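# Lay duct in covered trench with three arms, reclose covers

## Task

Put the duct into the trench that has covers over it, then close both covers again. It only counts if the duct and the covers stay in place without any robot holding them. At the end every gripper must have let go and every arm must be moved away.

## Robot and tools

The team is three identical i2rt Big YAM arms named arm1, arm2 and arm3. Each has six joints, a two-finger gripper and a wrist camera. A fixed room camera, cam_high, watches the scene. With joints 1 and 6 at 0 and the hand level and pointing forward, the wrist camera rides on top of the hand and looks toward the fingertips. The hand can reach about 1.0 m out from the joint 1 axis.

Frame: there is one shared scene frame. Its origin is on the floor and +z points up. The hand point is midway between the fingertips. The hand's z axis runs along the fingers, and the fingers close along its y axis. Nothing in the results prints the foot poses of the robots.

Tool execute_actions takes "actions", a list that holds one action or is empty, and optionally "cameras". An action is an object keyed by robot name. Each key holds {"joints": {...}}, and those values are absolute targets, not offsets. The possible joints are:
- joint1_rad: -2.879 to 2.879, done within ±0.045. Turns the arm about its foot; positive is counter-clockwise seen from above.
- joint2_rad: 0 to 3.141, ±0.14. Shoulder. At 0 the upper arm points back and is near level; increasing it lifts the arm and then brings it forward.
- joint3_rad: 0 to 3.019, ±0.09. Elbow. At 0 it is folded; increasing it opens it.
- joint4_rad: -1.692 to 1.57, ±0.055. Hand pitch; positive tilts the fingers up.
- joint5_rad: -1.57 to 1.57, ±0.03. Sideways swing of the hand; positive goes to the arm's right.
- joint6_rad: -2.094 to 2.094, ±0.035. Hand roll; positive is clockwise as seen from behind the hand.
- gripper_m: 0 to 0.093 m, ±0.003. This is the fingertip gap. The grip force tops out near 50 to 62 N per pad.

All motions in an action start together and can end at different times. Each joint has its own speed, so the hand can take a curved path. An action lasts at most 15 s. Any joint or robot you leave out can keep pushing toward its previous target. One unknown key or out-of-range value rejects the whole call, and then nothing moves. The "cameras" list accepts arm1_cam_wrist, arm2_cam_wrist, arm3_cam_wrist, cam_high or "all". Leaving it out or passing null means all cameras; an empty list means no images. The "pictures" line gives the order of the returned images, which are taken when the call ends. An example action: {"arm1": {"joints": {"gripper_m": 0.05}}, "arm2": {"joints": {"joint1_rad": 0.3}}}.

Tool wait takes "seconds", from 0 to 10. It commands nothing new and returns the state and images. Tool zoom_image takes "camera" and "region" [x0,y0,x1,y1], in pixels of that camera's most recent full image, with the origin at the top left and a size of at most 504x504. Tool finished_scene takes "scene" (1 or 2). It ends that scene for good and reports whether the task succeeded. The next scene's task comes in its result. If you are resuming from a summary, first send an empty execute_actions to learn the scene and task.

Reading results: joint_status tells how each commanded motion ended.
- "off_target": the joint stopped short and may still be pushing.
- "contact_stop" or "time_out": the joint holds where it stopped. After a time_out a joint can still keep a target up to 0.375, 0.375, 0.113, 0.225, 0.075, 0.3 rad (joints 1 to 6) from its current position and go on pushing. on_its_own lists these.
- "joint command not followed": a self-collision or inter-arm check held back that arm's targets. A "cause:" line usually follows, and those joints show "not_followed". The gripper still acts. The arm may try those targets again on later actions.
In on_its_own, "held at" is the target a joint holds, not its actual position. To stop a joint pushing, send it its reported position. A very small change in target may not move a joint at all. A joint that is carrying a load sags.

The arms do not stop when they touch something, and they can push hard. Sustained pushing or holding a load heats the motors. A MOTOR HOT line appears at 85 °C. At 100 °C an OVER-TEMPERATURE FAULT makes that arm go limp and drop. Its keys then say "limit_stop_at_motor_heat", and you must resend the targets. Some heat carries over into the next scene.

Cameras: the wrist cameras are fisheye at 616x616. cam_high is pinhole with radial distortion at 504x504 and sits near (1.13, -1.25, 1.63). The calibration is approximate. Wrist camera poses come from the joint readings, so they can be further off.

Things to avoid:
- Knocking anything off the work area or onto the floor; that fails the task.
- Pressing two robots hard together; that fails and ends the run. A hard hit between robots can also do so. No line reports robot-to-robot contact. The collision check can act too late, and it ignores fingers, gripper housings and wrist cameras.


Loose objects may get nudged now and then. The simulation keeps running while you think, and the arms hold their last command during that time. Before finished_scene, make sure the duct lies in the trench, both covers are closed and resting unsupported, the grippers are open and the arms have moved clear.

Each tool is called after "Call:" by a JSON object that holds its "fn" and its "kwargs", one argument or row to a line.

## Session

Call:
{"fn": "execute_actions", "kwargs": {
  "actions": []
}}

Scene clock: 0.00 s.
arm1.joint_positions: joint1_rad=-0.351 joint2_rad=+0.520 joint3_rad=+1.412 joint4_rad=-1.203 joint5_rad=-0.265 joint6_rad=-0.331 gripper_m=+0.094
arm1.joint_status: not commanded
arm1.hand: x=-0.7615 y=-0.0924 z=+1.4920 quat_wxyz=(-0.581, +0.080, -0.805, +0.084) (m; scene frame)
arm2.joint_positions: joint1_rad=+0.415 joint2_rad=+0.634 joint3_rad=+1.355 joint4_rad=-1.195 joint5_rad=+0.042 joint6_rad=-0.095 gripper_m=+0.094
arm2.joint_status: not commanded
arm2.hand: x=-0.0792 y=-0.3109 z=+1.2701 quat_wxyz=(-0.311, +0.740, -0.425, -0.418) (m; scene frame)
arm3.joint_positions: joint1_rad=-0.132 joint2_rad=+0.460 joint3_rad=+1.417 joint4_rad=-1.386 joint5_rad=-0.165 joint6_rad=+0.198 gripper_m=+0.094
arm3.joint_status: not commanded
arm3.hand: x=+0.8051 y=-0.1166 z=+1.4662 quat_wxyz=(-0.095, -0.840, +0.076, +0.528) (m; scene frame)
pictures: arm1_cam_wrist, arm2_cam_wrist, arm3_cam_wrist, cam_high
Images, in order (width x height): arm1_cam_wrist 616x616, arm2_cam_wrist 616x616, arm3_cam_wrist 616x616, cam_high 504x504.

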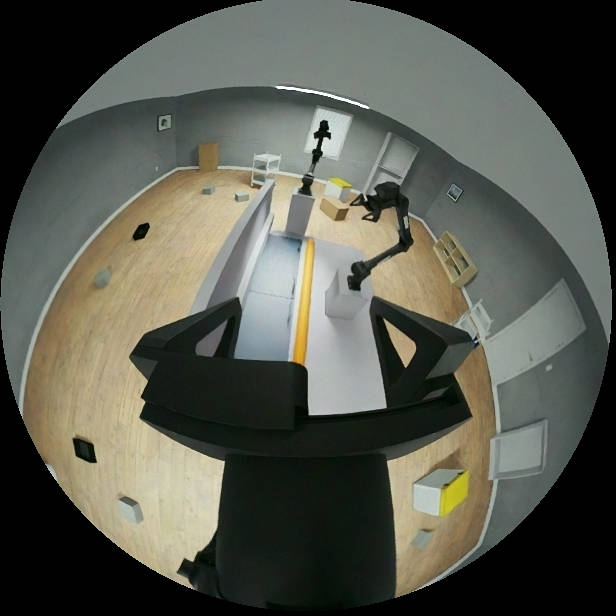

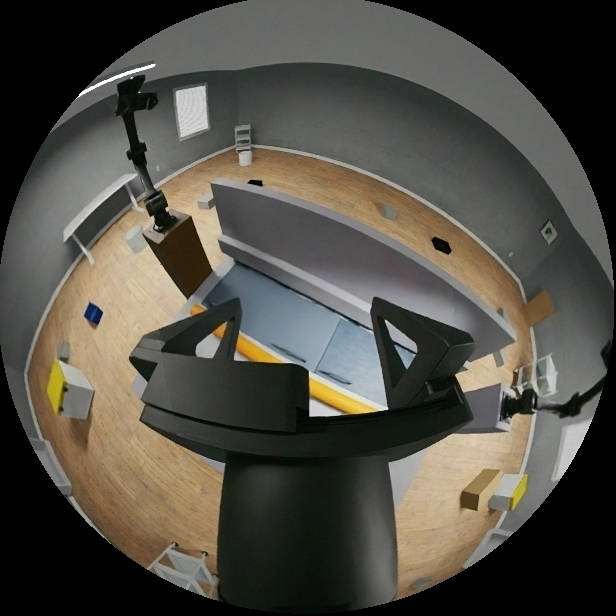

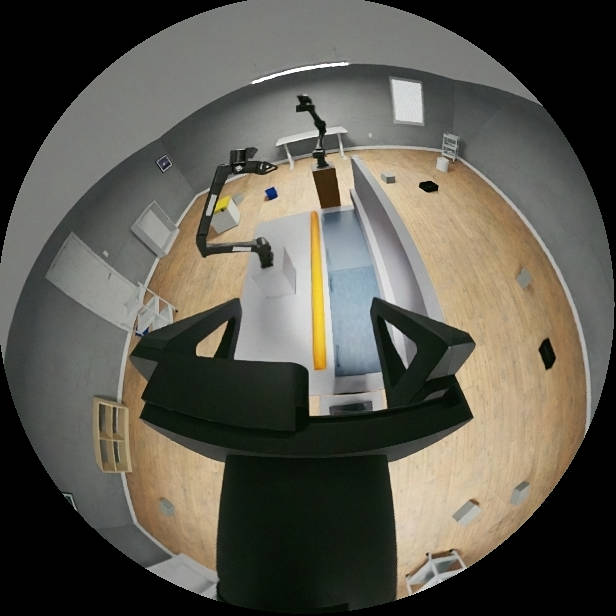

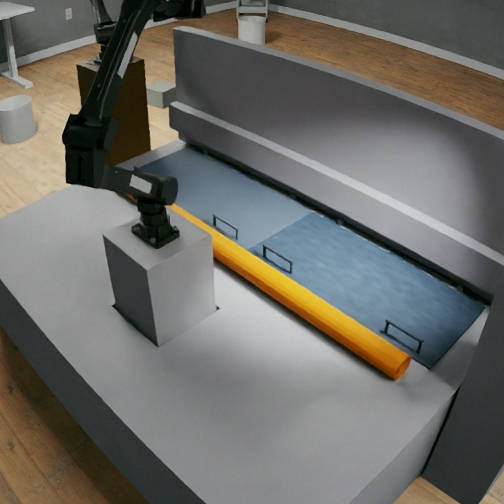

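Call:
{"fn": "zoom_image", "kwargs": {
  "camera": "cam_high",
  "region": [200, 180, 504, 420]
}}

Call:
{"fn": "zoom_image", "kwargs": {
  "camera": "cam_high",
  "region": [60, 90, 340, 300]
}}

Call:
{"fn": "execute_actions", "kwargs": {
  "actions": [
    {"arm1":{"joints":{"joint1_rad":0,"joint2_rad":0.8,"joint3_rad":1.4,"joint4_rad":-1.2,"joint5_rad":0,"joint6_rad":0}},"arm2":{"joints":{"joint1_rad":0,"joint2_rad":1.0,"joint3_rad":1.0,"joint4_rad":-1.2,"joint5_rad":0,"joint6_rad":0}},"arm3":{"joints":{"joint1_rad":0,"joint2_rad":1.2,"joint3_rad":1.4,"joint4_rad":-1.5,"joint5_rad":0,"joint6_rad":0}}}
  ]
}}

Region (200, 180, 504, 420) of cam_high's 504x504 image, scaled by 1.658, with more detail than that image has; it fills the top 398 rows of this view, and the rest is white.

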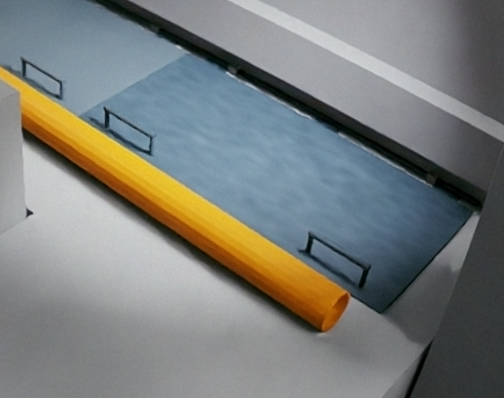

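Region (60, 90, 340, 300) of cam_high's 504x504 image, scaled by 1.800, with more detail than that image has; it fills the top 378 rows of this view, and the rest is white.

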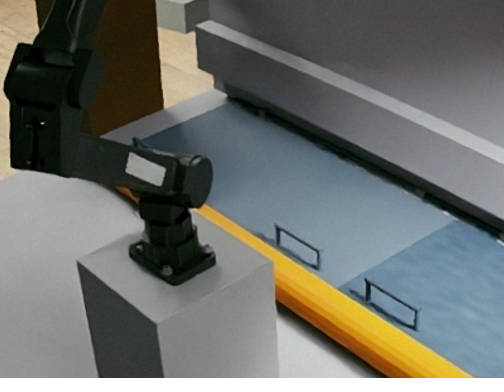

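Scene clock: 2.37 s.
arm1.joint_positions: joint1_rad=-0.007 joint2_rad=+0.809 joint3_rad=+1.376 joint4_rad=-1.203 joint5_rad=-0.003 joint6_rad=-0.011 gripper_m=+0.094
arm1.joint_status: all done
arm1.hand: x=-0.6326 y=-0.0657 z=+1.3988 quat_wxyz=(-0.444, +0.013, -0.896, -0.005) (m; scene frame)
arm2.joint_positions: joint1_rad=+0.006 joint2_rad=+0.993 joint3_rad=+0.980 joint4_rad=-1.197 joint5_rad=+0.002 joint6_rad=-0.008 gripper_m=+0.094
arm2.joint_status: all done
arm2.hand: x=+0.0141 y=-0.2100 z=+0.9703 quat_wxyz=(-0.124, +0.715, -0.676, -0.128) (m; scene frame)
arm3.joint_positions: joint1_rad=-0.004 joint2_rad=+1.221 joint3_rad=+1.376 joint4_rad=-1.486 joint5_rad=-0.005 joint6_rad=+0.012 gripper_m=+0.094
arm3.joint_status: all done
arm3.hand: x=+0.5736 y=-0.1166 z=+1.2219 quat_wxyz=(-0.003, -0.994, -0.013, +0.112) (m; scene frame)
pictures: arm1_cam_wrist, arm2_cam_wrist, arm3_cam_wrist, cam_high
camera_calibration (this result's frames):
arm1_cam_wrist: T_world_to_cam=[[0.0291677, -0.999556, 0.00605395, -0.0548538], [-0.953398, -0.0296393, -0.300255, -0.177517], [0.300301, 0.00298592, -0.95384, 1.6478], [0, 0, 0, 1]] pos_world=[-0.662479, -0.0650111, 1.51877]
arm2_cam_wrist: T_world_to_cam=[[0.999086, 0.0413157, 0.0109911, -0.0141806], [0.0370553, -0.965064, 0.25938, -0.446104], [0.0213236, -0.258735, -0.965713, 1.00345], [0, 0, 0, 1]] pos_world=[0.00930099, -0.170304, 1.08491]
arm3_cam_wrist: T_world_to_cam=[[-0.0238296, 0.999716, -0.000270932, 0.128753], [0.927445, 0.0222081, 0.373299, -0.972791], [0.373199, 0.00864429, -0.927711, 1.04519], [0, 0, 0, 1]] pos_world=[0.515215, -0.116148, 1.33281]
Images, in order (width x height): arm1_cam_wrist 616x616, arm2_cam_wrist 616x616, arm3_cam_wrist 616x616, cam_high 504x504.

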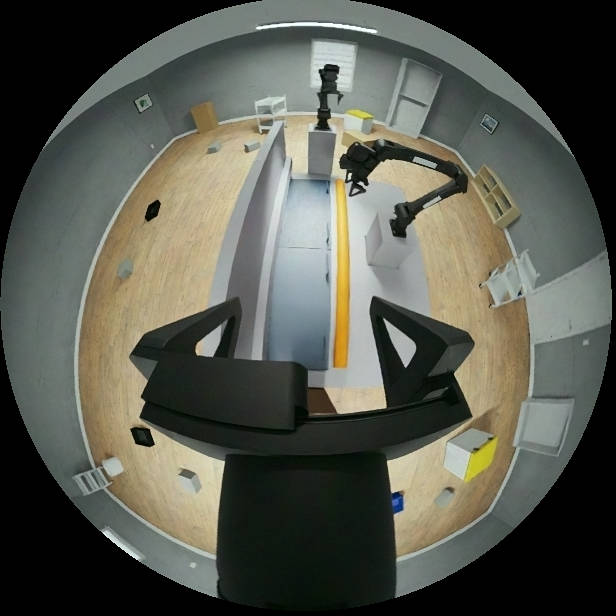

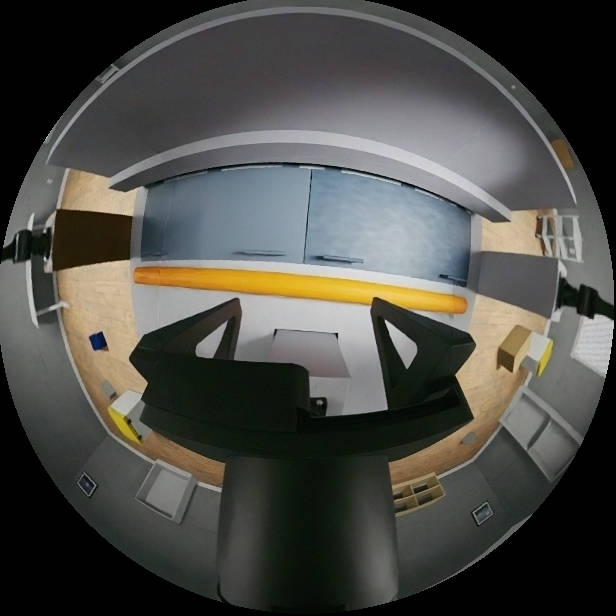

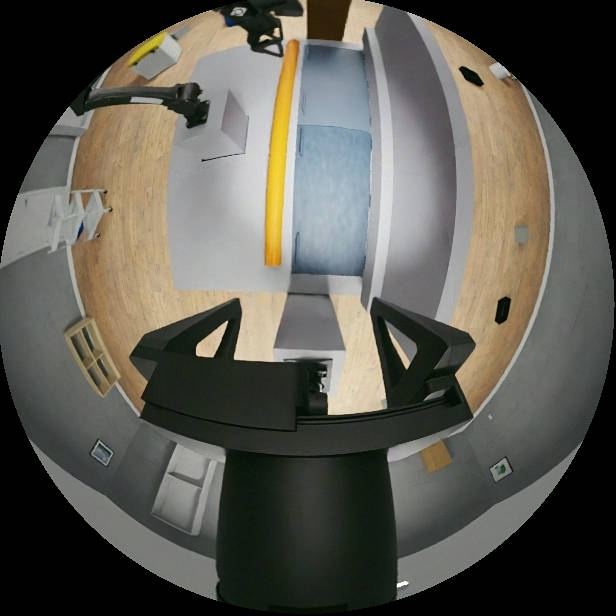

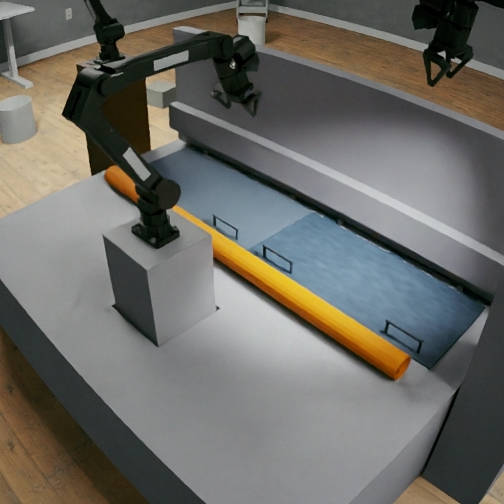

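Call:
{"fn": "execute_actions", "kwargs": {
  "actions": [
    {"arm1":{"joints":{"joint4_rad":-0.2}},"arm2":{"joints":{"joint3_rad":1.8}},"arm3":{"joints":{"joint2_rad":0.4}}}
  ],
  "cameras": []
}}

Call:
{"fn": "execute_actions", "kwargs": {
  "actions": [
    {"arm1":{"joints":{"joint1_rad":-0.4,"joint4_rad":-1.2,"joint2_rad":1.5}},"arm2":{"joints":{"joint2_rad":1.5,"joint3_rad":1.2}},"arm3":{"joints":{"joint2_rad":1.7,"joint1_rad":0.4}}}
  ]
}}

Scene clock: 4.47 s.
arm1.joint_positions: joint1_rad=-0.007 joint2_rad=+0.809 joint3_rad=+1.376 joint4_rad=-0.221 joint5_rad=-0.003 joint6_rad=-0.010 gripper_m=+0.094
arm1.joint_status: all done
arm1.hand: x=-0.5952 y=-0.0659 z=+1.6276 quat_wxyz=(-0.814, +0.008, -0.581, -0.006) (m; scene frame)
arm2.joint_positions: joint1_rad=+0.006 joint2_rad=+1.000 joint3_rad=+1.761 joint4_rad=-1.200 joint5_rad=+0.002 joint6_rad=-0.008 gripper_m=+0.094
arm2.joint_status: all done
arm2.hand: x=+0.0125 y=-0.1768 z=+1.3656 quat_wxyz=(-0.372, +0.613, -0.580, -0.386) (m; scene frame)
arm3.joint_positions: joint1_rad=-0.004 joint2_rad=+0.383 joint3_rad=+1.390 joint4_rad=-1.488 joint5_rad=-0.005 joint6_rad=+0.012 gripper_m=+0.094
arm3.joint_status: all done
arm3.hand: x=+0.8434 y=-0.1077 z=+1.4405 quat_wxyz=(-0.013, -0.859, -0.013, +0.511) (m; scene frame)
pictures: none
No camera images: the call's "cameras" was empty. Leave "cameras" out to get every camera's image.

Scene clock: 6.20 s.
arm1.joint_positions: joint1_rad=-0.403 joint2_rad=+1.533 joint3_rad=+1.369 joint4_rad=-1.190 joint5_rad=-0.001 joint6_rad=-0.009 gripper_m=+0.094
arm1.joint_status: all done
arm1.hand: x=-0.4973 y=-0.2569 z=+1.0948 quat_wxyz=(-0.099, -0.182, -0.978, +0.020) (m; scene frame)
arm2.joint_positions: joint1_rad=+0.006 joint2_rad=+1.495 joint3_rad=+1.176 joint4_rad=-1.199 joint5_rad=+0.002 joint6_rad=-0.008 gripper_m=+0.094
arm2.joint_status: all done
arm2.hand: x=+0.0095 y=-0.1142 z=+0.8687 quat_wxyz=(-0.019, +0.727, -0.687, -0.018) (m; scene frame)
arm3.joint_positions: joint1_rad=+0.397 joint2_rad=+1.700 joint3_rad=+1.386 joint4_rad=-1.488 joint5_rad=-0.003 joint6_rad=+0.012 gripper_m=+0.094
arm3.joint_status: all done
arm3.hand: x=+0.5650 y=-0.2893 z=+1.0310 quat_wxyz=(+0.025, -0.970, -0.209, -0.121) (m; scene frame)
pictures: arm1_cam_wrist, arm2_cam_wrist, arm3_cam_wrist, cam_high
camera_calibration (this result's frames):
arm1_cam_wrist: T_world_to_cam=[[-0.356236, -0.934381, 0.00523752, -0.42214], [-0.855168, 0.328285, 0.401144, -0.772533], [-0.376541, 0.138423, -0.916, 0.974487], [0, 0, 0, 1]] pos_world=[-0.444093, -0.275721, 1.20474]
arm2_cam_wrist: T_world_to_cam=[[0.998924, 0.0446051, 0.0126949, -0.0134568], [0.0307165, -0.841432, 0.539489, -0.556299], [0.0347459, -0.538519, -0.841897, 0.790556], [0, 0, 0, 1]] pos_world=[0.00306133, -0.0417586, 0.965854]
arm3_cam_wrist: T_world_to_cam=[[-0.412049, 0.91116, 0.00163926, 0.492897], [0.598886, 0.269474, 0.754135, -1.02514], [0.686696, 0.311722, -0.656717, 0.503944], [0, 0, 0, 1]] pos_world=[0.47098, -0.329951, 1.10323]
Images, in order (width x height): arm1_cam_wrist 616x616, arm2_cam_wrist 616x616, arm3_cam_wrist 616x616, cam_high 504x504.

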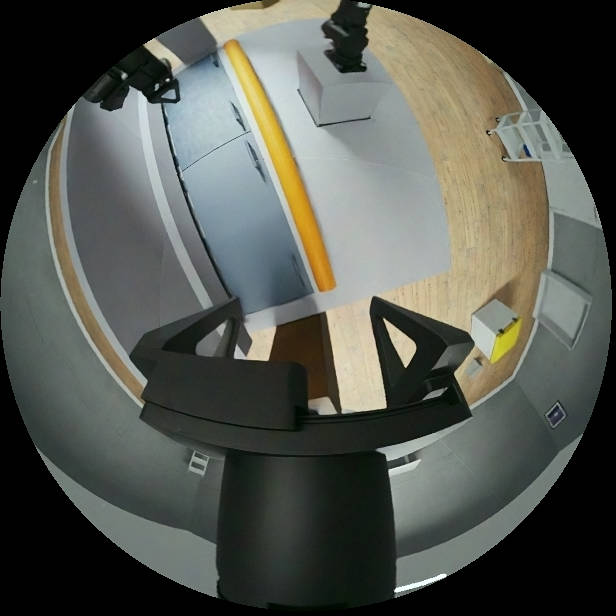

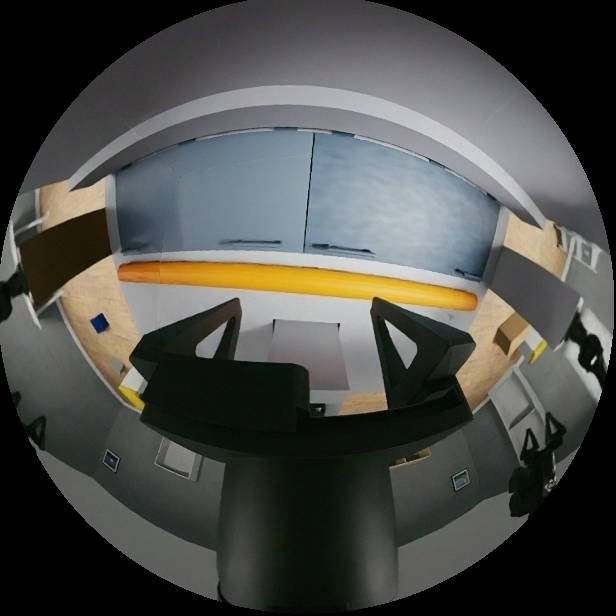

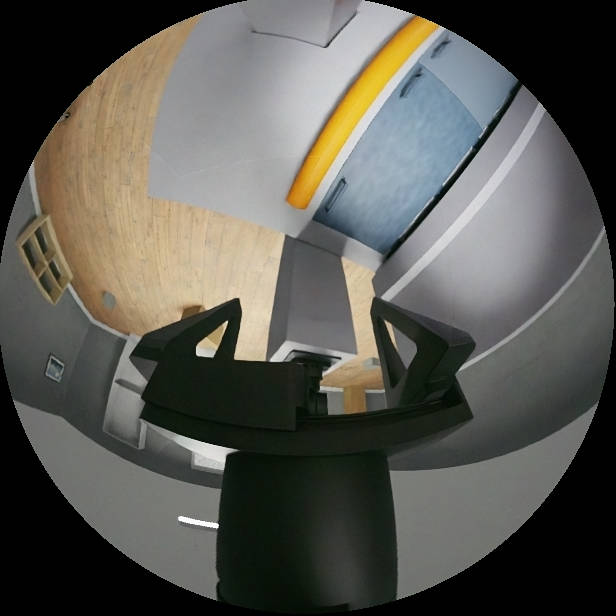

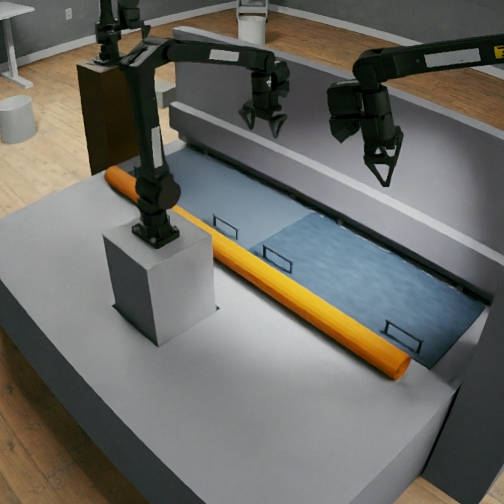

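Call:
{"fn": "zoom_image", "kwargs": {
  "camera": "arm3_cam_wrist",
  "region": [270, 150, 410, 270]
}}

Call:
{"fn": "zoom_image", "kwargs": {
  "camera": "arm1_cam_wrist",
  "region": [230, 210, 370, 330]
}}

Call:
{"fn": "zoom_image", "kwargs": {
  "camera": "arm2_cam_wrist",
  "region": [200, 200, 400, 320]
}}

Region (270, 150, 410, 270) of arm3_cam_wrist's 616x616 image, scaled by 3.600, with more detail than that image has; it fills the top 432 rows of this view, and the rest is white.

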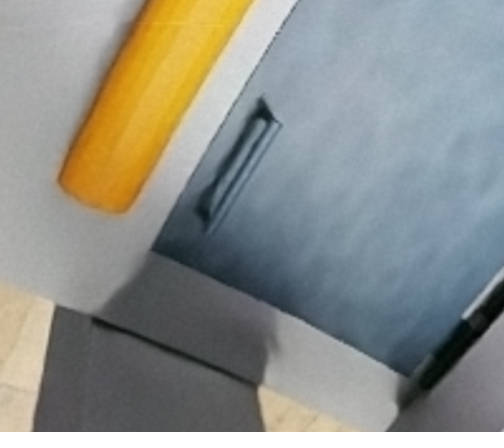

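Region (230, 210, 370, 330) of arm1_cam_wrist's 616x616 image, scaled by 3.600, with more detail than that image has; it fills the top 432 rows of this view, and the rest is white.

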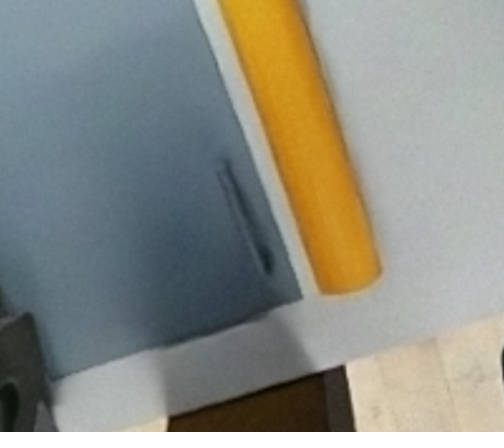

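Region (200, 200, 400, 320) of arm2_cam_wrist's 616x616 image, scaled by 2.520, with more detail than that image has; it fills the top 302 rows of this view, and the rest is white.

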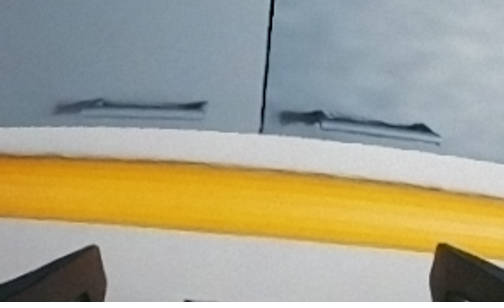

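Call:
{"fn": "execute_actions", "kwargs": {
  "actions": [
    {"arm1":{"joints":{"joint1_rad":-0.3,"joint2_rad":2.43,"joint3_rad":0.97,"joint4_rad":-0.06,"joint6_rad":-0.28,"gripper_m":0.055}},"arm2":{"joints":{"joint2_rad":1.2,"joint3_rad":0.9}},"arm3":{"joints":{"joint1_rad":0.14,"joint2_rad":2.44,"joint3_rad":0.94,"joint4_rad":-0.02,"joint6_rad":0.18,"gripper_m":0.055}}}
  ]
}}

Scene clock: 15.30 s.
arm1.joint_positions: joint1_rad=-0.292 joint2_rad=+2.415 joint3_rad=+0.963 joint4_rad=-0.073 joint5_rad=+0.000 joint6_rad=-0.270 gripper_m=+0.055
arm1.joint_status: all done
arm1.hand: x=-0.5825 y=-0.1759 z=+0.5936 quat_wxyz=(-0.014, +0.002, -1.000, +0.004) (m; scene frame)
arm2.joint_positions: joint1_rad=+0.006 joint2_rad=+1.194 joint3_rad=+0.910 joint4_rad=-1.199 joint5_rad=+0.002 joint6_rad=-0.008 gripper_m=+0.094
arm2.joint_status: all done
arm2.hand: x=+0.0145 y=-0.2166 z=+0.8764 quat_wxyz=(-0.031, +0.726, -0.686, -0.031) (m; scene frame)
arm3.joint_positions: joint1_rad=+0.140 joint2_rad=+2.444 joint3_rad=+0.941 joint4_rad=-0.036 joint5_rad=-0.001 joint6_rad=+0.167 gripper_m=+0.055
arm3.joint_status: all done
arm3.hand: x=+0.5920 y=-0.1677 z=+0.5868 quat_wxyz=(-0.001, -1.000, -0.006, +0.007) (m; scene frame)
pictures: arm1_cam_wrist, arm2_cam_wrist, arm3_cam_wrist, cam_high
camera_calibration (this result's frames):
arm1_cam_wrist: T_world_to_cam=[[0.00795406, -0.999924, 0.00943056, -0.176036], [-0.833607, -0.00142164, 0.552356, -0.80615], [-0.552301, -0.0122549, -0.833555, 0.294325], [0, 0, 0, 1]] pos_world=[-0.508056, -0.173561, 0.692278]
arm2_cam_wrist: T_world_to_cam=[[0.998946, 0.0441626, 0.012543, -0.0139381], [0.0316132, -0.859822, 0.509615, -0.624575], [0.0332907, -0.508681, -0.860311, 0.764299], [0, 0, 0, 1]] pos_world=[0.00822418, -0.147623, 0.976003]
arm3_cam_wrist: T_world_to_cam=[[-0.0115345, 0.999931, 0.0020737, 0.171551], [0.829959, 0.00841708, 0.557761, -0.804441], [0.557705, 0.00815455, -0.829999, 0.282923], [0, 0, 0, 1]] pos_world=[0.511844, -0.167076, 0.683155]
Images, in order (width x height): arm1_cam_wrist 616x616, arm2_cam_wrist 616x616, arm3_cam_wrist 616x616, cam_high 504x504.

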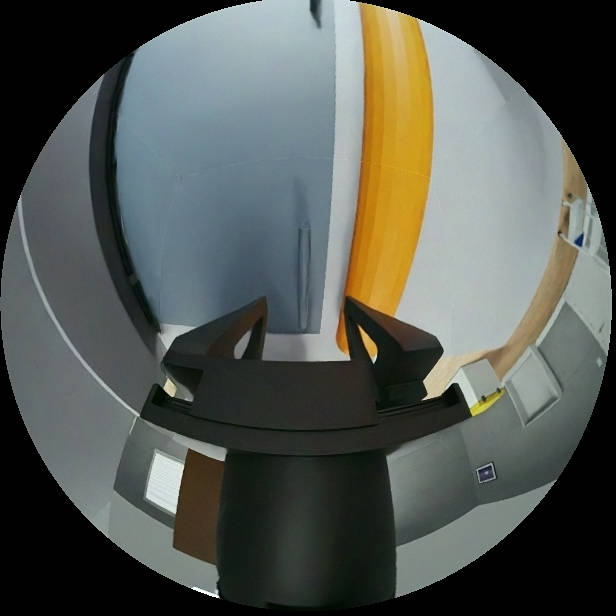

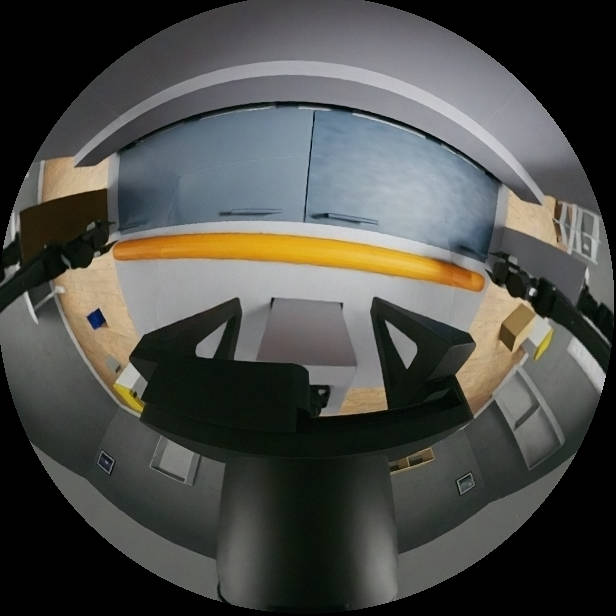

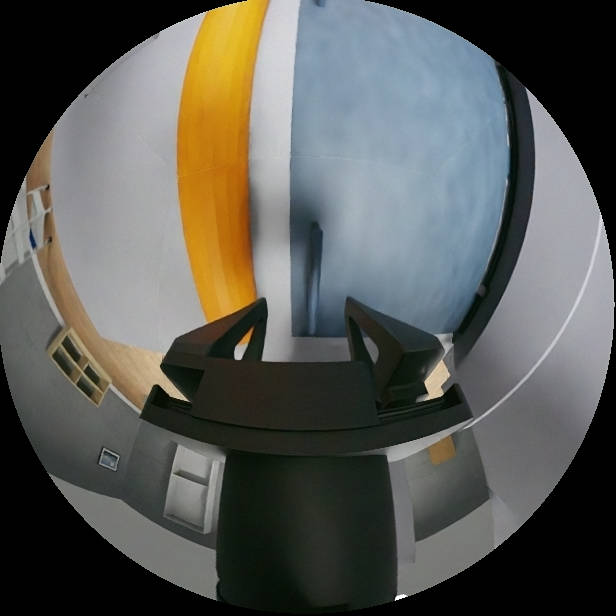

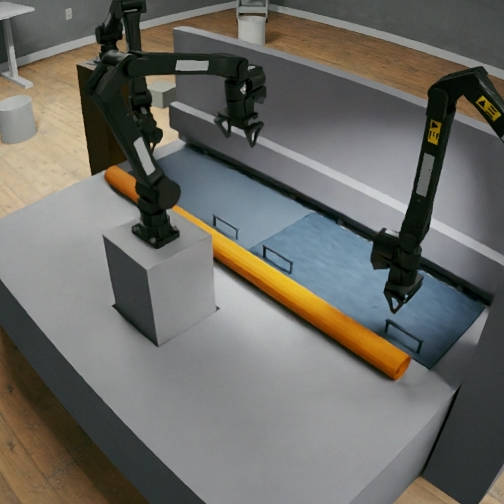

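Call:
{"fn": "execute_actions", "kwargs": {
  "actions": [
    {"arm1":{"joints":{"joint2_rad":2.6,"joint3_rad":1.06,"joint4_rad":0.0,"gripper_m":0.04}},"arm3":{"joints":{"joint1_rad":0.112,"joint2_rad":2.6,"joint3_rad":1.04,"joint4_rad":0.03,"joint6_rad":0.15,"gripper_m":0.04}}}
  ],
  "cameras": []
}}

Call:
{"fn": "execute_actions", "kwargs": {
  "actions": [
    {"arm1":{"joints":{"joint2_rad":2.715,"joint3_rad":1.125,"joint4_rad":0.045}},"arm3":{"joints":{"joint2_rad":2.72,"joint3_rad":1.11,"joint4_rad":0.075}}}
  ]
}}

Scene clock: 18.17 s.
arm1.joint_positions: joint1_rad=-0.292 joint2_rad=+2.601 joint3_rad=+1.057 joint4_rad=-0.006 joint5_rad=+0.000 joint6_rad=-0.270 gripper_m=+0.040
arm1.joint_status: all done
arm1.hand: x=-0.5931 y=-0.1730 z=+0.5267 quat_wxyz=(-0.002, +0.002, -1.000, +0.000) (m; scene frame)
arm2.joint_positions: joint1_rad=+0.006 joint2_rad=+1.194 joint3_rad=+0.910 joint4_rad=-1.199 joint5_rad=+0.002 joint6_rad=-0.008 gripper_m=+0.094
arm2.joint_status: not commanded
arm2.hand: x=+0.0145 y=-0.2166 z=+0.8764 quat_wxyz=(-0.031, +0.726, -0.686, -0.031) (m; scene frame)
arm3.joint_positions: joint1_rad=+0.115 joint2_rad=+2.601 joint3_rad=+1.037 joint4_rad=+0.022 joint5_rad=-0.001 joint6_rad=+0.162 gripper_m=+0.040
arm3.joint_status: all done
arm3.hand: x=+0.5891 y=-0.1584 z=+0.5314 quat_wxyz=(+0.000, -1.000, +0.003, +0.006) (m; scene frame)
pictures: none
No camera images: the call's "cameras" was empty. Leave "cameras" out to get every camera's image.

Scene clock: 19.03 s.
arm1.joint_positions: joint1_rad=-0.292 joint2_rad=+2.708 joint3_rad=+1.124 joint4_rad=+0.038 joint5_rad=+0.000 joint6_rad=-0.270 gripper_m=+0.040
arm1.joint_status: all done
arm1.hand: x=-0.5952 y=-0.1724 z=+0.4875 quat_wxyz=(-0.004, +0.002, -1.000, +0.001) (m; scene frame)
arm2.joint_positions: joint1_rad=+0.006 joint2_rad=+1.194 joint3_rad=+0.910 joint4_rad=-1.199 joint5_rad=+0.002 joint6_rad=-0.008 gripper_m=+0.094
arm2.joint_status: not commanded
arm2.hand: x=+0.0145 y=-0.2166 z=+0.8764 quat_wxyz=(-0.031, +0.726, -0.686, -0.031) (m; scene frame)
arm3.joint_positions: joint1_rad=+0.115 joint2_rad=+2.718 joint3_rad=+1.108 joint4_rad=+0.065 joint5_rad=-0.001 joint6_rad=+0.162 gripper_m=+0.040
arm3.joint_status: all done
arm3.hand: x=+0.5943 y=-0.1575 z=+0.4890 quat_wxyz=(+0.000, -1.000, +0.003, +0.005) (m; scene frame)
pictures: arm1_cam_wrist, arm2_cam_wrist, arm3_cam_wrist, cam_high
camera_calibration (this result's frames):
arm1_cam_wrist: T_world_to_cam=[[0.00846836, -0.999957, 0.00366177, -0.168359], [-0.822042, -0.00487652, 0.569406, -0.760192], [-0.569363, -0.00783206, -0.822049, 0.183852], [0, 0, 0, 1]] pos_world=[-0.518805, -0.170619, 0.584609]
arm2_cam_wrist: T_world_to_cam=[[0.998946, 0.0441626, 0.012543, -0.0139381], [0.0316132, -0.859822, 0.509615, -0.624575], [0.0332907, -0.508681, -0.860311, 0.764299], [0, 0, 0, 1]] pos_world=[0.00822418, -0.147623, 0.976003]
arm3_cam_wrist: T_world_to_cam=[[0.00791825, 0.999963, 0.00327831, 0.149363], [0.827509, -0.00839314, 0.561389, -0.754851], [0.561396, -0.00173238, -0.827546, 0.195378], [0, 0, 0, 1]] pos_world=[0.51378, -0.155355, 0.58496]
Images, in order (width x height): arm1_cam_wrist 616x616, arm2_cam_wrist 616x616, arm3_cam_wrist 616x616, cam_high 504x504.

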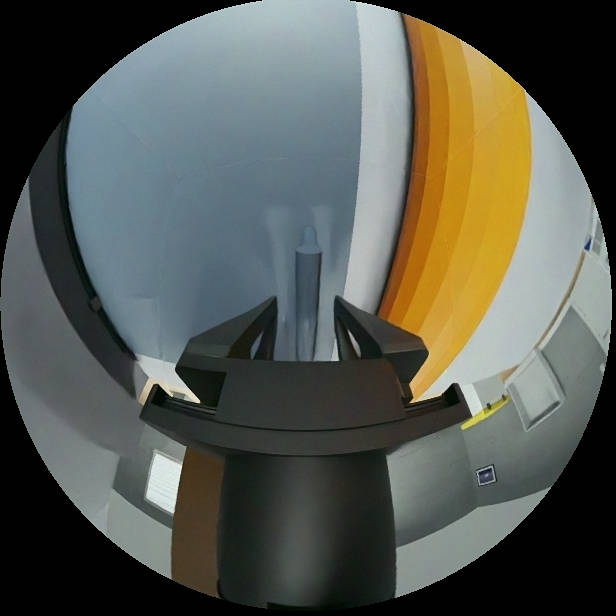

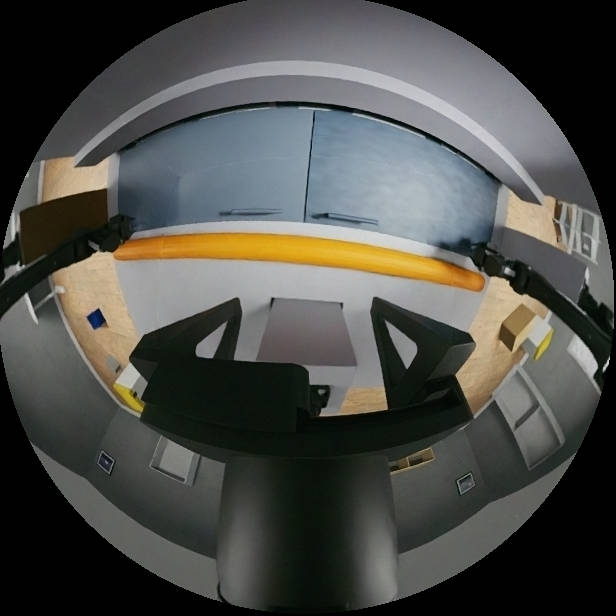

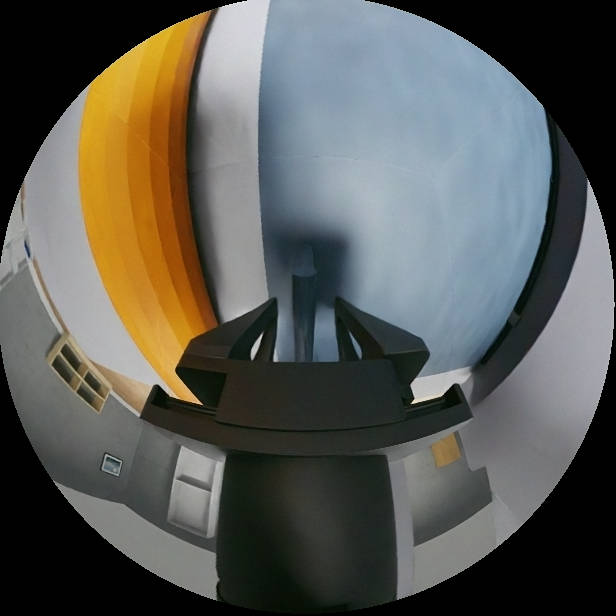

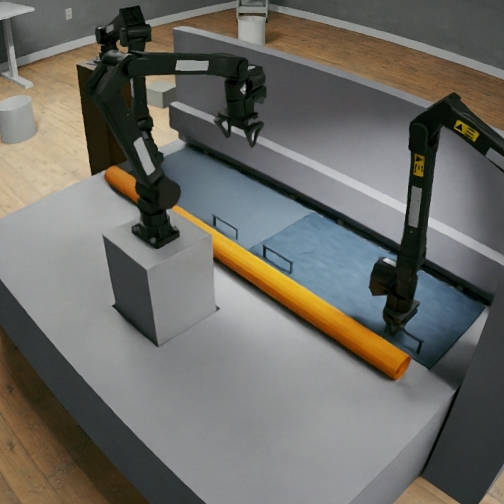

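Call:
{"fn": "execute_actions", "kwargs": {
  "actions": [
    {"arm1":{"joints":{"joint2_rad":2.74,"joint3_rad":1.14}},"arm3":{"joints":{"joint2_rad":2.75,"joint3_rad":1.13}}}
  ],
  "cameras": []
}}

Call:
{"fn": "execute_actions", "kwargs": {
  "actions": [
    {"arm1":{"joints":{"gripper_m":0}},"arm3":{"joints":{"gripper_m":0}}}
  ],
  "cameras": []
}}

Call:
{"fn": "execute_actions", "kwargs": {
  "actions": [
    {"arm1":{"joints":{"joint1_rad":-0.24,"joint2_rad":2.5,"joint3_rad":0.99,"joint4_rad":-0.03,"joint6_rad":-0.227}},"arm3":{"joints":{"joint1_rad":0.058,"joint2_rad":2.515,"joint3_rad":0.98,"joint4_rad":-0.01,"joint6_rad":0.094}}}
  ],
  "cameras": ["cam_high","arm3_cam_wrist"]
}}

Scene clock: 21.63 s.
arm1.joint_positions: joint1_rad=-0.292 joint2_rad=+2.718 joint3_rad=+1.136 joint4_rad=+0.038 joint5_rad=+0.000 joint6_rad=-0.270 gripper_m=+0.040
arm1.joint_status: all done
arm1.hand: x=-0.5930 y=-0.1730 z=+0.4839 quat_wxyz=(-0.005, +0.002, -1.000, +0.001) (m; scene frame)
arm2.joint_positions: joint1_rad=+0.006 joint2_rad=+1.194 joint3_rad=+0.910 joint4_rad=-1.199 joint5_rad=+0.002 joint6_rad=-0.008 gripper_m=+0.094
arm2.joint_status: not commanded
arm2.hand: x=+0.0145 y=-0.2166 z=+0.8764 quat_wxyz=(-0.031, +0.726, -0.686, -0.031) (m; scene frame)
arm3.joint_positions: joint1_rad=+0.115 joint2_rad=+2.731 joint3_rad=+1.128 joint4_rad=+0.065 joint5_rad=-0.001 joint6_rad=+0.162 gripper_m=+0.040
arm3.joint_status: all done
arm3.hand: x=+0.5896 y=-0.1582 z=+0.4837 quat_wxyz=(+0.000, -1.000, +0.003, +0.008) (m; scene frame)
pictures: none
No camera images: the call's "cameras" was empty. Leave "cameras" out to get every camera's image.

Scene clock: 22.20 s.
arm1.joint_positions: joint1_rad=-0.293 joint2_rad=+2.718 joint3_rad=+1.136 joint4_rad=+0.038 joint5_rad=-0.003 joint6_rad=-0.251 gripper_m=+0.010
arm1.joint_status: gripper_m off_target (ended at +0.010, target +0.000)
arm1.hand: x=-0.5931 y=-0.1727 z=+0.4838 quat_wxyz=(-0.005, -0.008, -1.000, +0.000) (m; scene frame)
arm2.joint_positions: joint1_rad=+0.006 joint2_rad=+1.194 joint3_rad=+0.910 joint4_rad=-1.199 joint5_rad=+0.002 joint6_rad=-0.008 gripper_m=+0.094
arm2.joint_status: not commanded
arm2.hand: x=+0.0145 y=-0.2166 z=+0.8764 quat_wxyz=(-0.031, +0.726, -0.686, -0.031) (m; scene frame)
arm3.joint_positions: joint1_rad=+0.115 joint2_rad=+2.732 joint3_rad=+1.128 joint4_rad=+0.065 joint5_rad=-0.004 joint6_rad=+0.165 gripper_m=+0.009
arm3.joint_status: gripper_m off_target (ended at +0.009, target +0.000)
arm3.hand: x=+0.5897 y=-0.1586 z=+0.4836 quat_wxyz=(-0.002, -1.000, +0.005, +0.008) (m; scene frame)
pictures: none
No camera images: the call's "cameras" was empty. Leave "cameras" out to get every camera's image.

Scene clock: 24.33 s.
arm1.joint_positions: joint1_rad=-0.260 joint2_rad=+2.595 joint3_rad=+1.039 joint4_rad=+0.013 joint5_rad=+0.018 joint6_rad=-0.215 gripper_m=+0.010
arm1.joint_status: all done
arm1.hand: x=-0.5941 y=-0.1630 z=+0.5289 quat_wxyz=(-0.004, -0.010, -1.000, +0.010) (m; scene frame)
arm2.joint_positions: joint1_rad=+0.006 joint2_rad=+1.194 joint3_rad=+0.910 joint4_rad=-1.199 joint5_rad=+0.002 joint6_rad=-0.008 gripper_m=+0.094
arm2.joint_status: not commanded
arm2.hand: x=+0.0145 y=-0.2166 z=+0.8764 quat_wxyz=(-0.031, +0.726, -0.686, -0.031) (m; scene frame)
arm3.joint_positions: joint1_rad=+0.080 joint2_rad=+2.597 joint3_rad=+1.024 joint4_rad=+0.032 joint5_rad=-0.025 joint6_rad=+0.130 gripper_m=+0.009
arm3.joint_status: joint6_rad time_out (moved -0.035 of -0.071); the others done
arm3.on_its_own: joint6_rad reads +0.130 and still pushes toward +0.094 since a time_out
arm3.hand: x=+0.5917 y=-0.1483 z=+0.5330 quat_wxyz=(-0.011, -1.000, +0.005, +0.005) (m; scene frame)
pictures: arm3_cam_wrist, cam_high
camera_calibration (this result's frames):
arm3_cam_wrist: T_world_to_cam=[[0.0110596, 0.999739, -0.0199989, 0.150565], [0.827441, 0.00207981, 0.561549, -0.775835], [0.561444, -0.0227584, -0.827201, 0.229918], [0, 0, 0, 1]] pos_world=[0.511206, -0.143679, 0.62887]
Images, in order (width x height): arm3_cam_wrist 616x616, cam_high 504x504.

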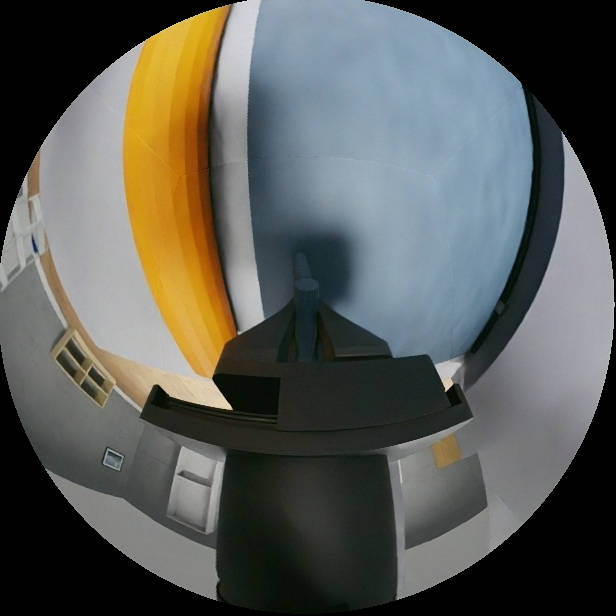

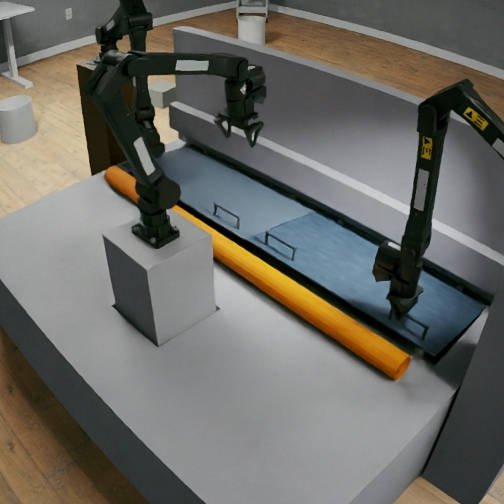

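Call:
{"fn": "execute_actions", "kwargs": {
  "actions": [
    {"arm1":{"joints":{"joint1_rad":-0.15,"joint2_rad":2.28,"joint3_rad":0.86,"joint4_rad":-0.13,"joint5_rad":0,"joint6_rad":-0.11}},"arm3":{"joints":{"joint1_rad":-0.035,"joint2_rad":2.29,"joint3_rad":0.865,"joint4_rad":-0.12,"joint6_rad":0.02}}}
  ],
  "cameras": []
}}

Call:
{"fn": "execute_actions", "kwargs": {
  "actions": [
    {"arm1":{"joints":{"joint1_rad":0.02,"joint2_rad":2.08,"joint3_rad":0.79,"joint4_rad":-0.24,"joint6_rad":0.05}},"arm3":{"joints":{"joint1_rad":-0.2,"joint2_rad":2.10,"joint3_rad":0.81,"joint4_rad":-0.24,"joint6_rad":-0.14}}}
  ],
  "cameras": ["cam_high","arm3_cam_wrist","arm2_cam_wrist"]
}}

Scene clock: 26.90 s.
arm1.joint_positions: joint1_rad=-0.169 joint2_rad=+2.360 joint3_rad=+0.897 joint4_rad=-0.086 joint5_rad=+0.031 joint6_rad=-0.118 gripper_m=+0.010
arm1.joint_status: joint5_rad time_out (moved +0.013 of -0.018); the others done
arm1.on_its_own: joint5_rad reads +0.031 and still pushes toward +0.000 since a time_out
arm1.hand: x=-0.5944 y=-0.1292 z=+0.6110 quat_wxyz=(-0.001, -0.012, -1.000, +0.015) (m; scene frame)
arm2.joint_positions: joint1_rad=+0.006 joint2_rad=+1.194 joint3_rad=+0.910 joint4_rad=-1.199 joint5_rad=+0.002 joint6_rad=-0.008 gripper_m=+0.094
arm2.joint_status: not commanded
arm2.hand: x=+0.0145 y=-0.2166 z=+0.8764 quat_wxyz=(-0.031, +0.726, -0.686, -0.031) (m; scene frame)
arm3.joint_positions: joint1_rad=-0.014 joint2_rad=+2.366 joint3_rad=+0.894 joint4_rad=-0.081 joint5_rad=-0.039 joint6_rad=+0.041 gripper_m=+0.009
arm3.joint_status: all done
arm3.hand: x=+0.5928 y=-0.1147 z=+0.6135 quat_wxyz=(-0.017, -1.000, +0.007, +0.001) (m; scene frame)
pictures: none
No camera images: the call's "cameras" was empty. Leave "cameras" out to get every camera's image.

not run: a stop came earlier in this reply.

Call:
{"fn": "execute_actions", "kwargs": {
  "actions": [
    {"arm1":{"joints":{"joint1_rad":0.02,"joint2_rad":2.08,"joint3_rad":0.79,"joint4_rad":-0.24,"joint6_rad":0.05}},"arm3":{"joints":{"joint1_rad":-0.2,"joint2_rad":2.10,"joint3_rad":0.81,"joint4_rad":-0.24,"joint6_rad":-0.14}}}
  ],
  "cameras": []
}}

Call:
{"fn": "execute_actions", "kwargs": {
  "actions": [
    {"arm1":{"joints":{"joint1_rad":0.23,"joint2_rad":1.98,"joint3_rad":0.80,"joint4_rad":-0.35,"joint6_rad":0.25}},"arm3":{"joints":{"joint1_rad":-0.4,"joint2_rad":2.01,"joint3_rad":0.85,"joint4_rad":-0.365,"joint6_rad":-0.33}}}
  ],
  "cameras": ["cam_high","arm3_cam_wrist","arm2_cam_wrist"]
}}

Scene clock: 28.27 s.
arm1.joint_positions: joint1_rad=-0.018 joint2_rad=+2.143 joint3_rad=+0.807 joint4_rad=-0.207 joint5_rad=+0.052 joint6_rad=+0.034 gripper_m=+0.010
arm1.joint_status: all done
arm1.on_its_own: joint5_rad reads +0.052 and still pushes toward +0.000 since a time_out
arm1.hand: x=-0.5937 y=-0.0754 z=+0.6827 quat_wxyz=(-0.006, -0.013, -1.000, +0.024) (m; scene frame)
arm2.joint_positions: joint1_rad=+0.006 joint2_rad=+1.194 joint3_rad=+0.910 joint4_rad=-1.199 joint5_rad=+0.002 joint6_rad=-0.008 gripper_m=+0.094
arm2.joint_status: not commanded
arm2.hand: x=+0.0145 y=-0.2166 z=+0.8764 quat_wxyz=(-0.031, +0.726, -0.686, -0.031) (m; scene frame)
arm3.joint_positions: joint1_rad=-0.160 joint2_rad=+2.160 joint3_rad=+0.821 joint4_rad=-0.211 joint5_rad=-0.056 joint6_rad=-0.107 gripper_m=+0.009
arm3.joint_status: all done
arm3.hand: x=+0.5933 y=-0.0624 z=+0.6829 quat_wxyz=(-0.024, -1.000, +0.006, +0.006) (m; scene frame)
pictures: none
No camera images: the call's "cameras" was empty. Leave "cameras" out to get every camera's image.

Scene clock: 30.33 s.
arm1.joint_positions: joint1_rad=+0.149 joint2_rad=+2.007 joint3_rad=+0.799 joint4_rad=-0.348 joint5_rad=+0.088 joint6_rad=+0.207 gripper_m=+0.010
arm1.joint_status: joint1_rad time_out (moved +0.167 of +0.248); joint6_rad time_out (moved +0.173 of +0.216); the others done
arm1.on_its_own: joint1_rad reads +0.149 and still pushes toward +0.230 since a time_out; joint5_rad reads +0.088 and still pushes toward +0.000 since a time_out; joint6_rad reads +0.207 and still pushes toward +0.250 since a time_out
arm1.hand: x=-0.5928 y=-0.0179 z=+0.7309 quat_wxyz=(-0.008, -0.016, -0.999, +0.040) (m; scene frame)
arm2.joint_positions: joint1_rad=+0.006 joint2_rad=+1.194 joint3_rad=+0.910 joint4_rad=-1.199 joint5_rad=+0.002 joint6_rad=-0.008 gripper_m=+0.094
arm2.joint_status: not commanded
arm2.hand: x=+0.0145 y=-0.2166 z=+0.8764 quat_wxyz=(-0.031, +0.726, -0.686, -0.031) (m; scene frame)
arm3.joint_positions: joint1_rad=-0.315 joint2_rad=+2.042 joint3_rad=+0.838 joint4_rad=-0.372 joint5_rad=-0.088 joint6_rad=-0.269 gripper_m=+0.009
arm3.joint_status: joint1_rad time_out (moved -0.155 of -0.240); joint6_rad time_out (moved -0.162 of -0.223); the others done
arm3.on_its_own: joint1_rad reads -0.315 and still pushes toward -0.400 since a time_out; joint6_rad reads -0.269 and still pushes toward -0.330 since a time_out
arm3.hand: x=+0.5934 y=-0.0075 z=+0.7284 quat_wxyz=(-0.041, -0.999, +0.003, +0.001) (m; scene frame)
pictures: arm2_cam_wrist, arm3_cam_wrist, cam_high
camera_calibration (this result's frames):
arm2_cam_wrist: T_world_to_cam=[[0.998946, 0.0441626, 0.012543, -0.0139381], [0.0316132, -0.859822, 0.509615, -0.624575], [0.0332907, -0.508681, -0.860311, 0.764299], [0, 0, 0, 1]] pos_world=[0.00822418, -0.147623, 0.976003]
arm3_cam_wrist: T_world_to_cam=[[0.00715519, 0.996932, -0.0779425, 0.0582436], [0.823363, 0.0383587, 0.566217, -0.887947], [0.56747, -0.0682264, -0.820563, 0.385084], [0, 0, 0, 1]] pos_world=[0.512163, 0.00226852, 0.823296]
Images, in order (width x height): arm2_cam_wrist 616x616, arm3_cam_wrist 616x616, cam_high 504x504.

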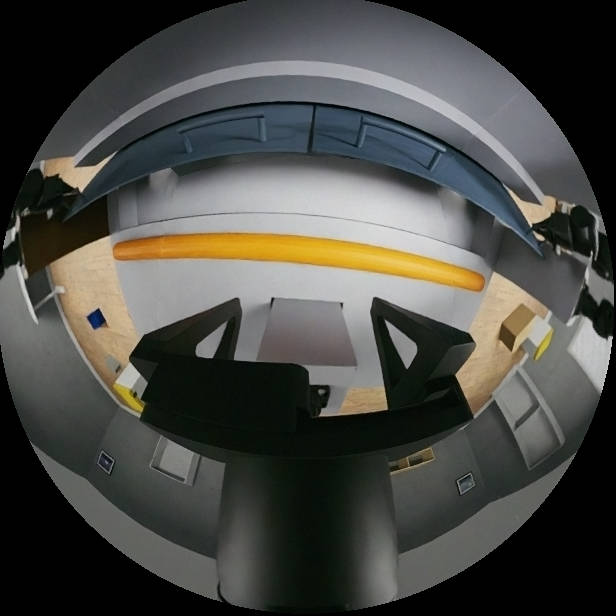

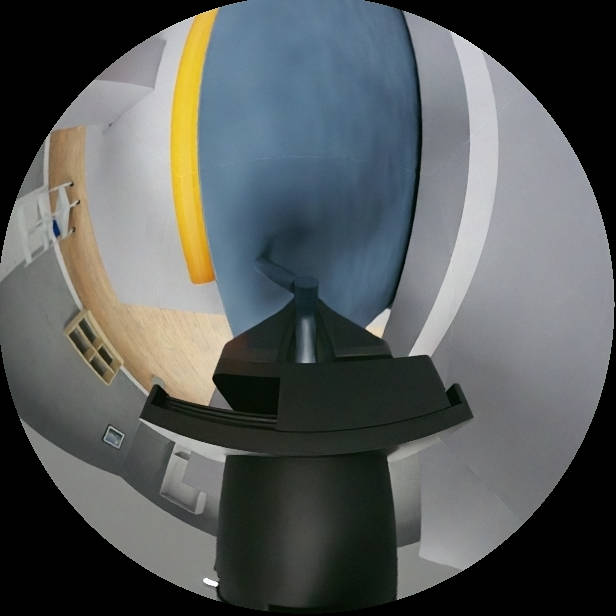

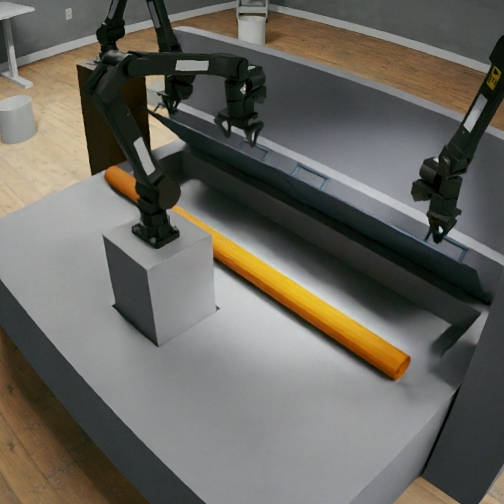

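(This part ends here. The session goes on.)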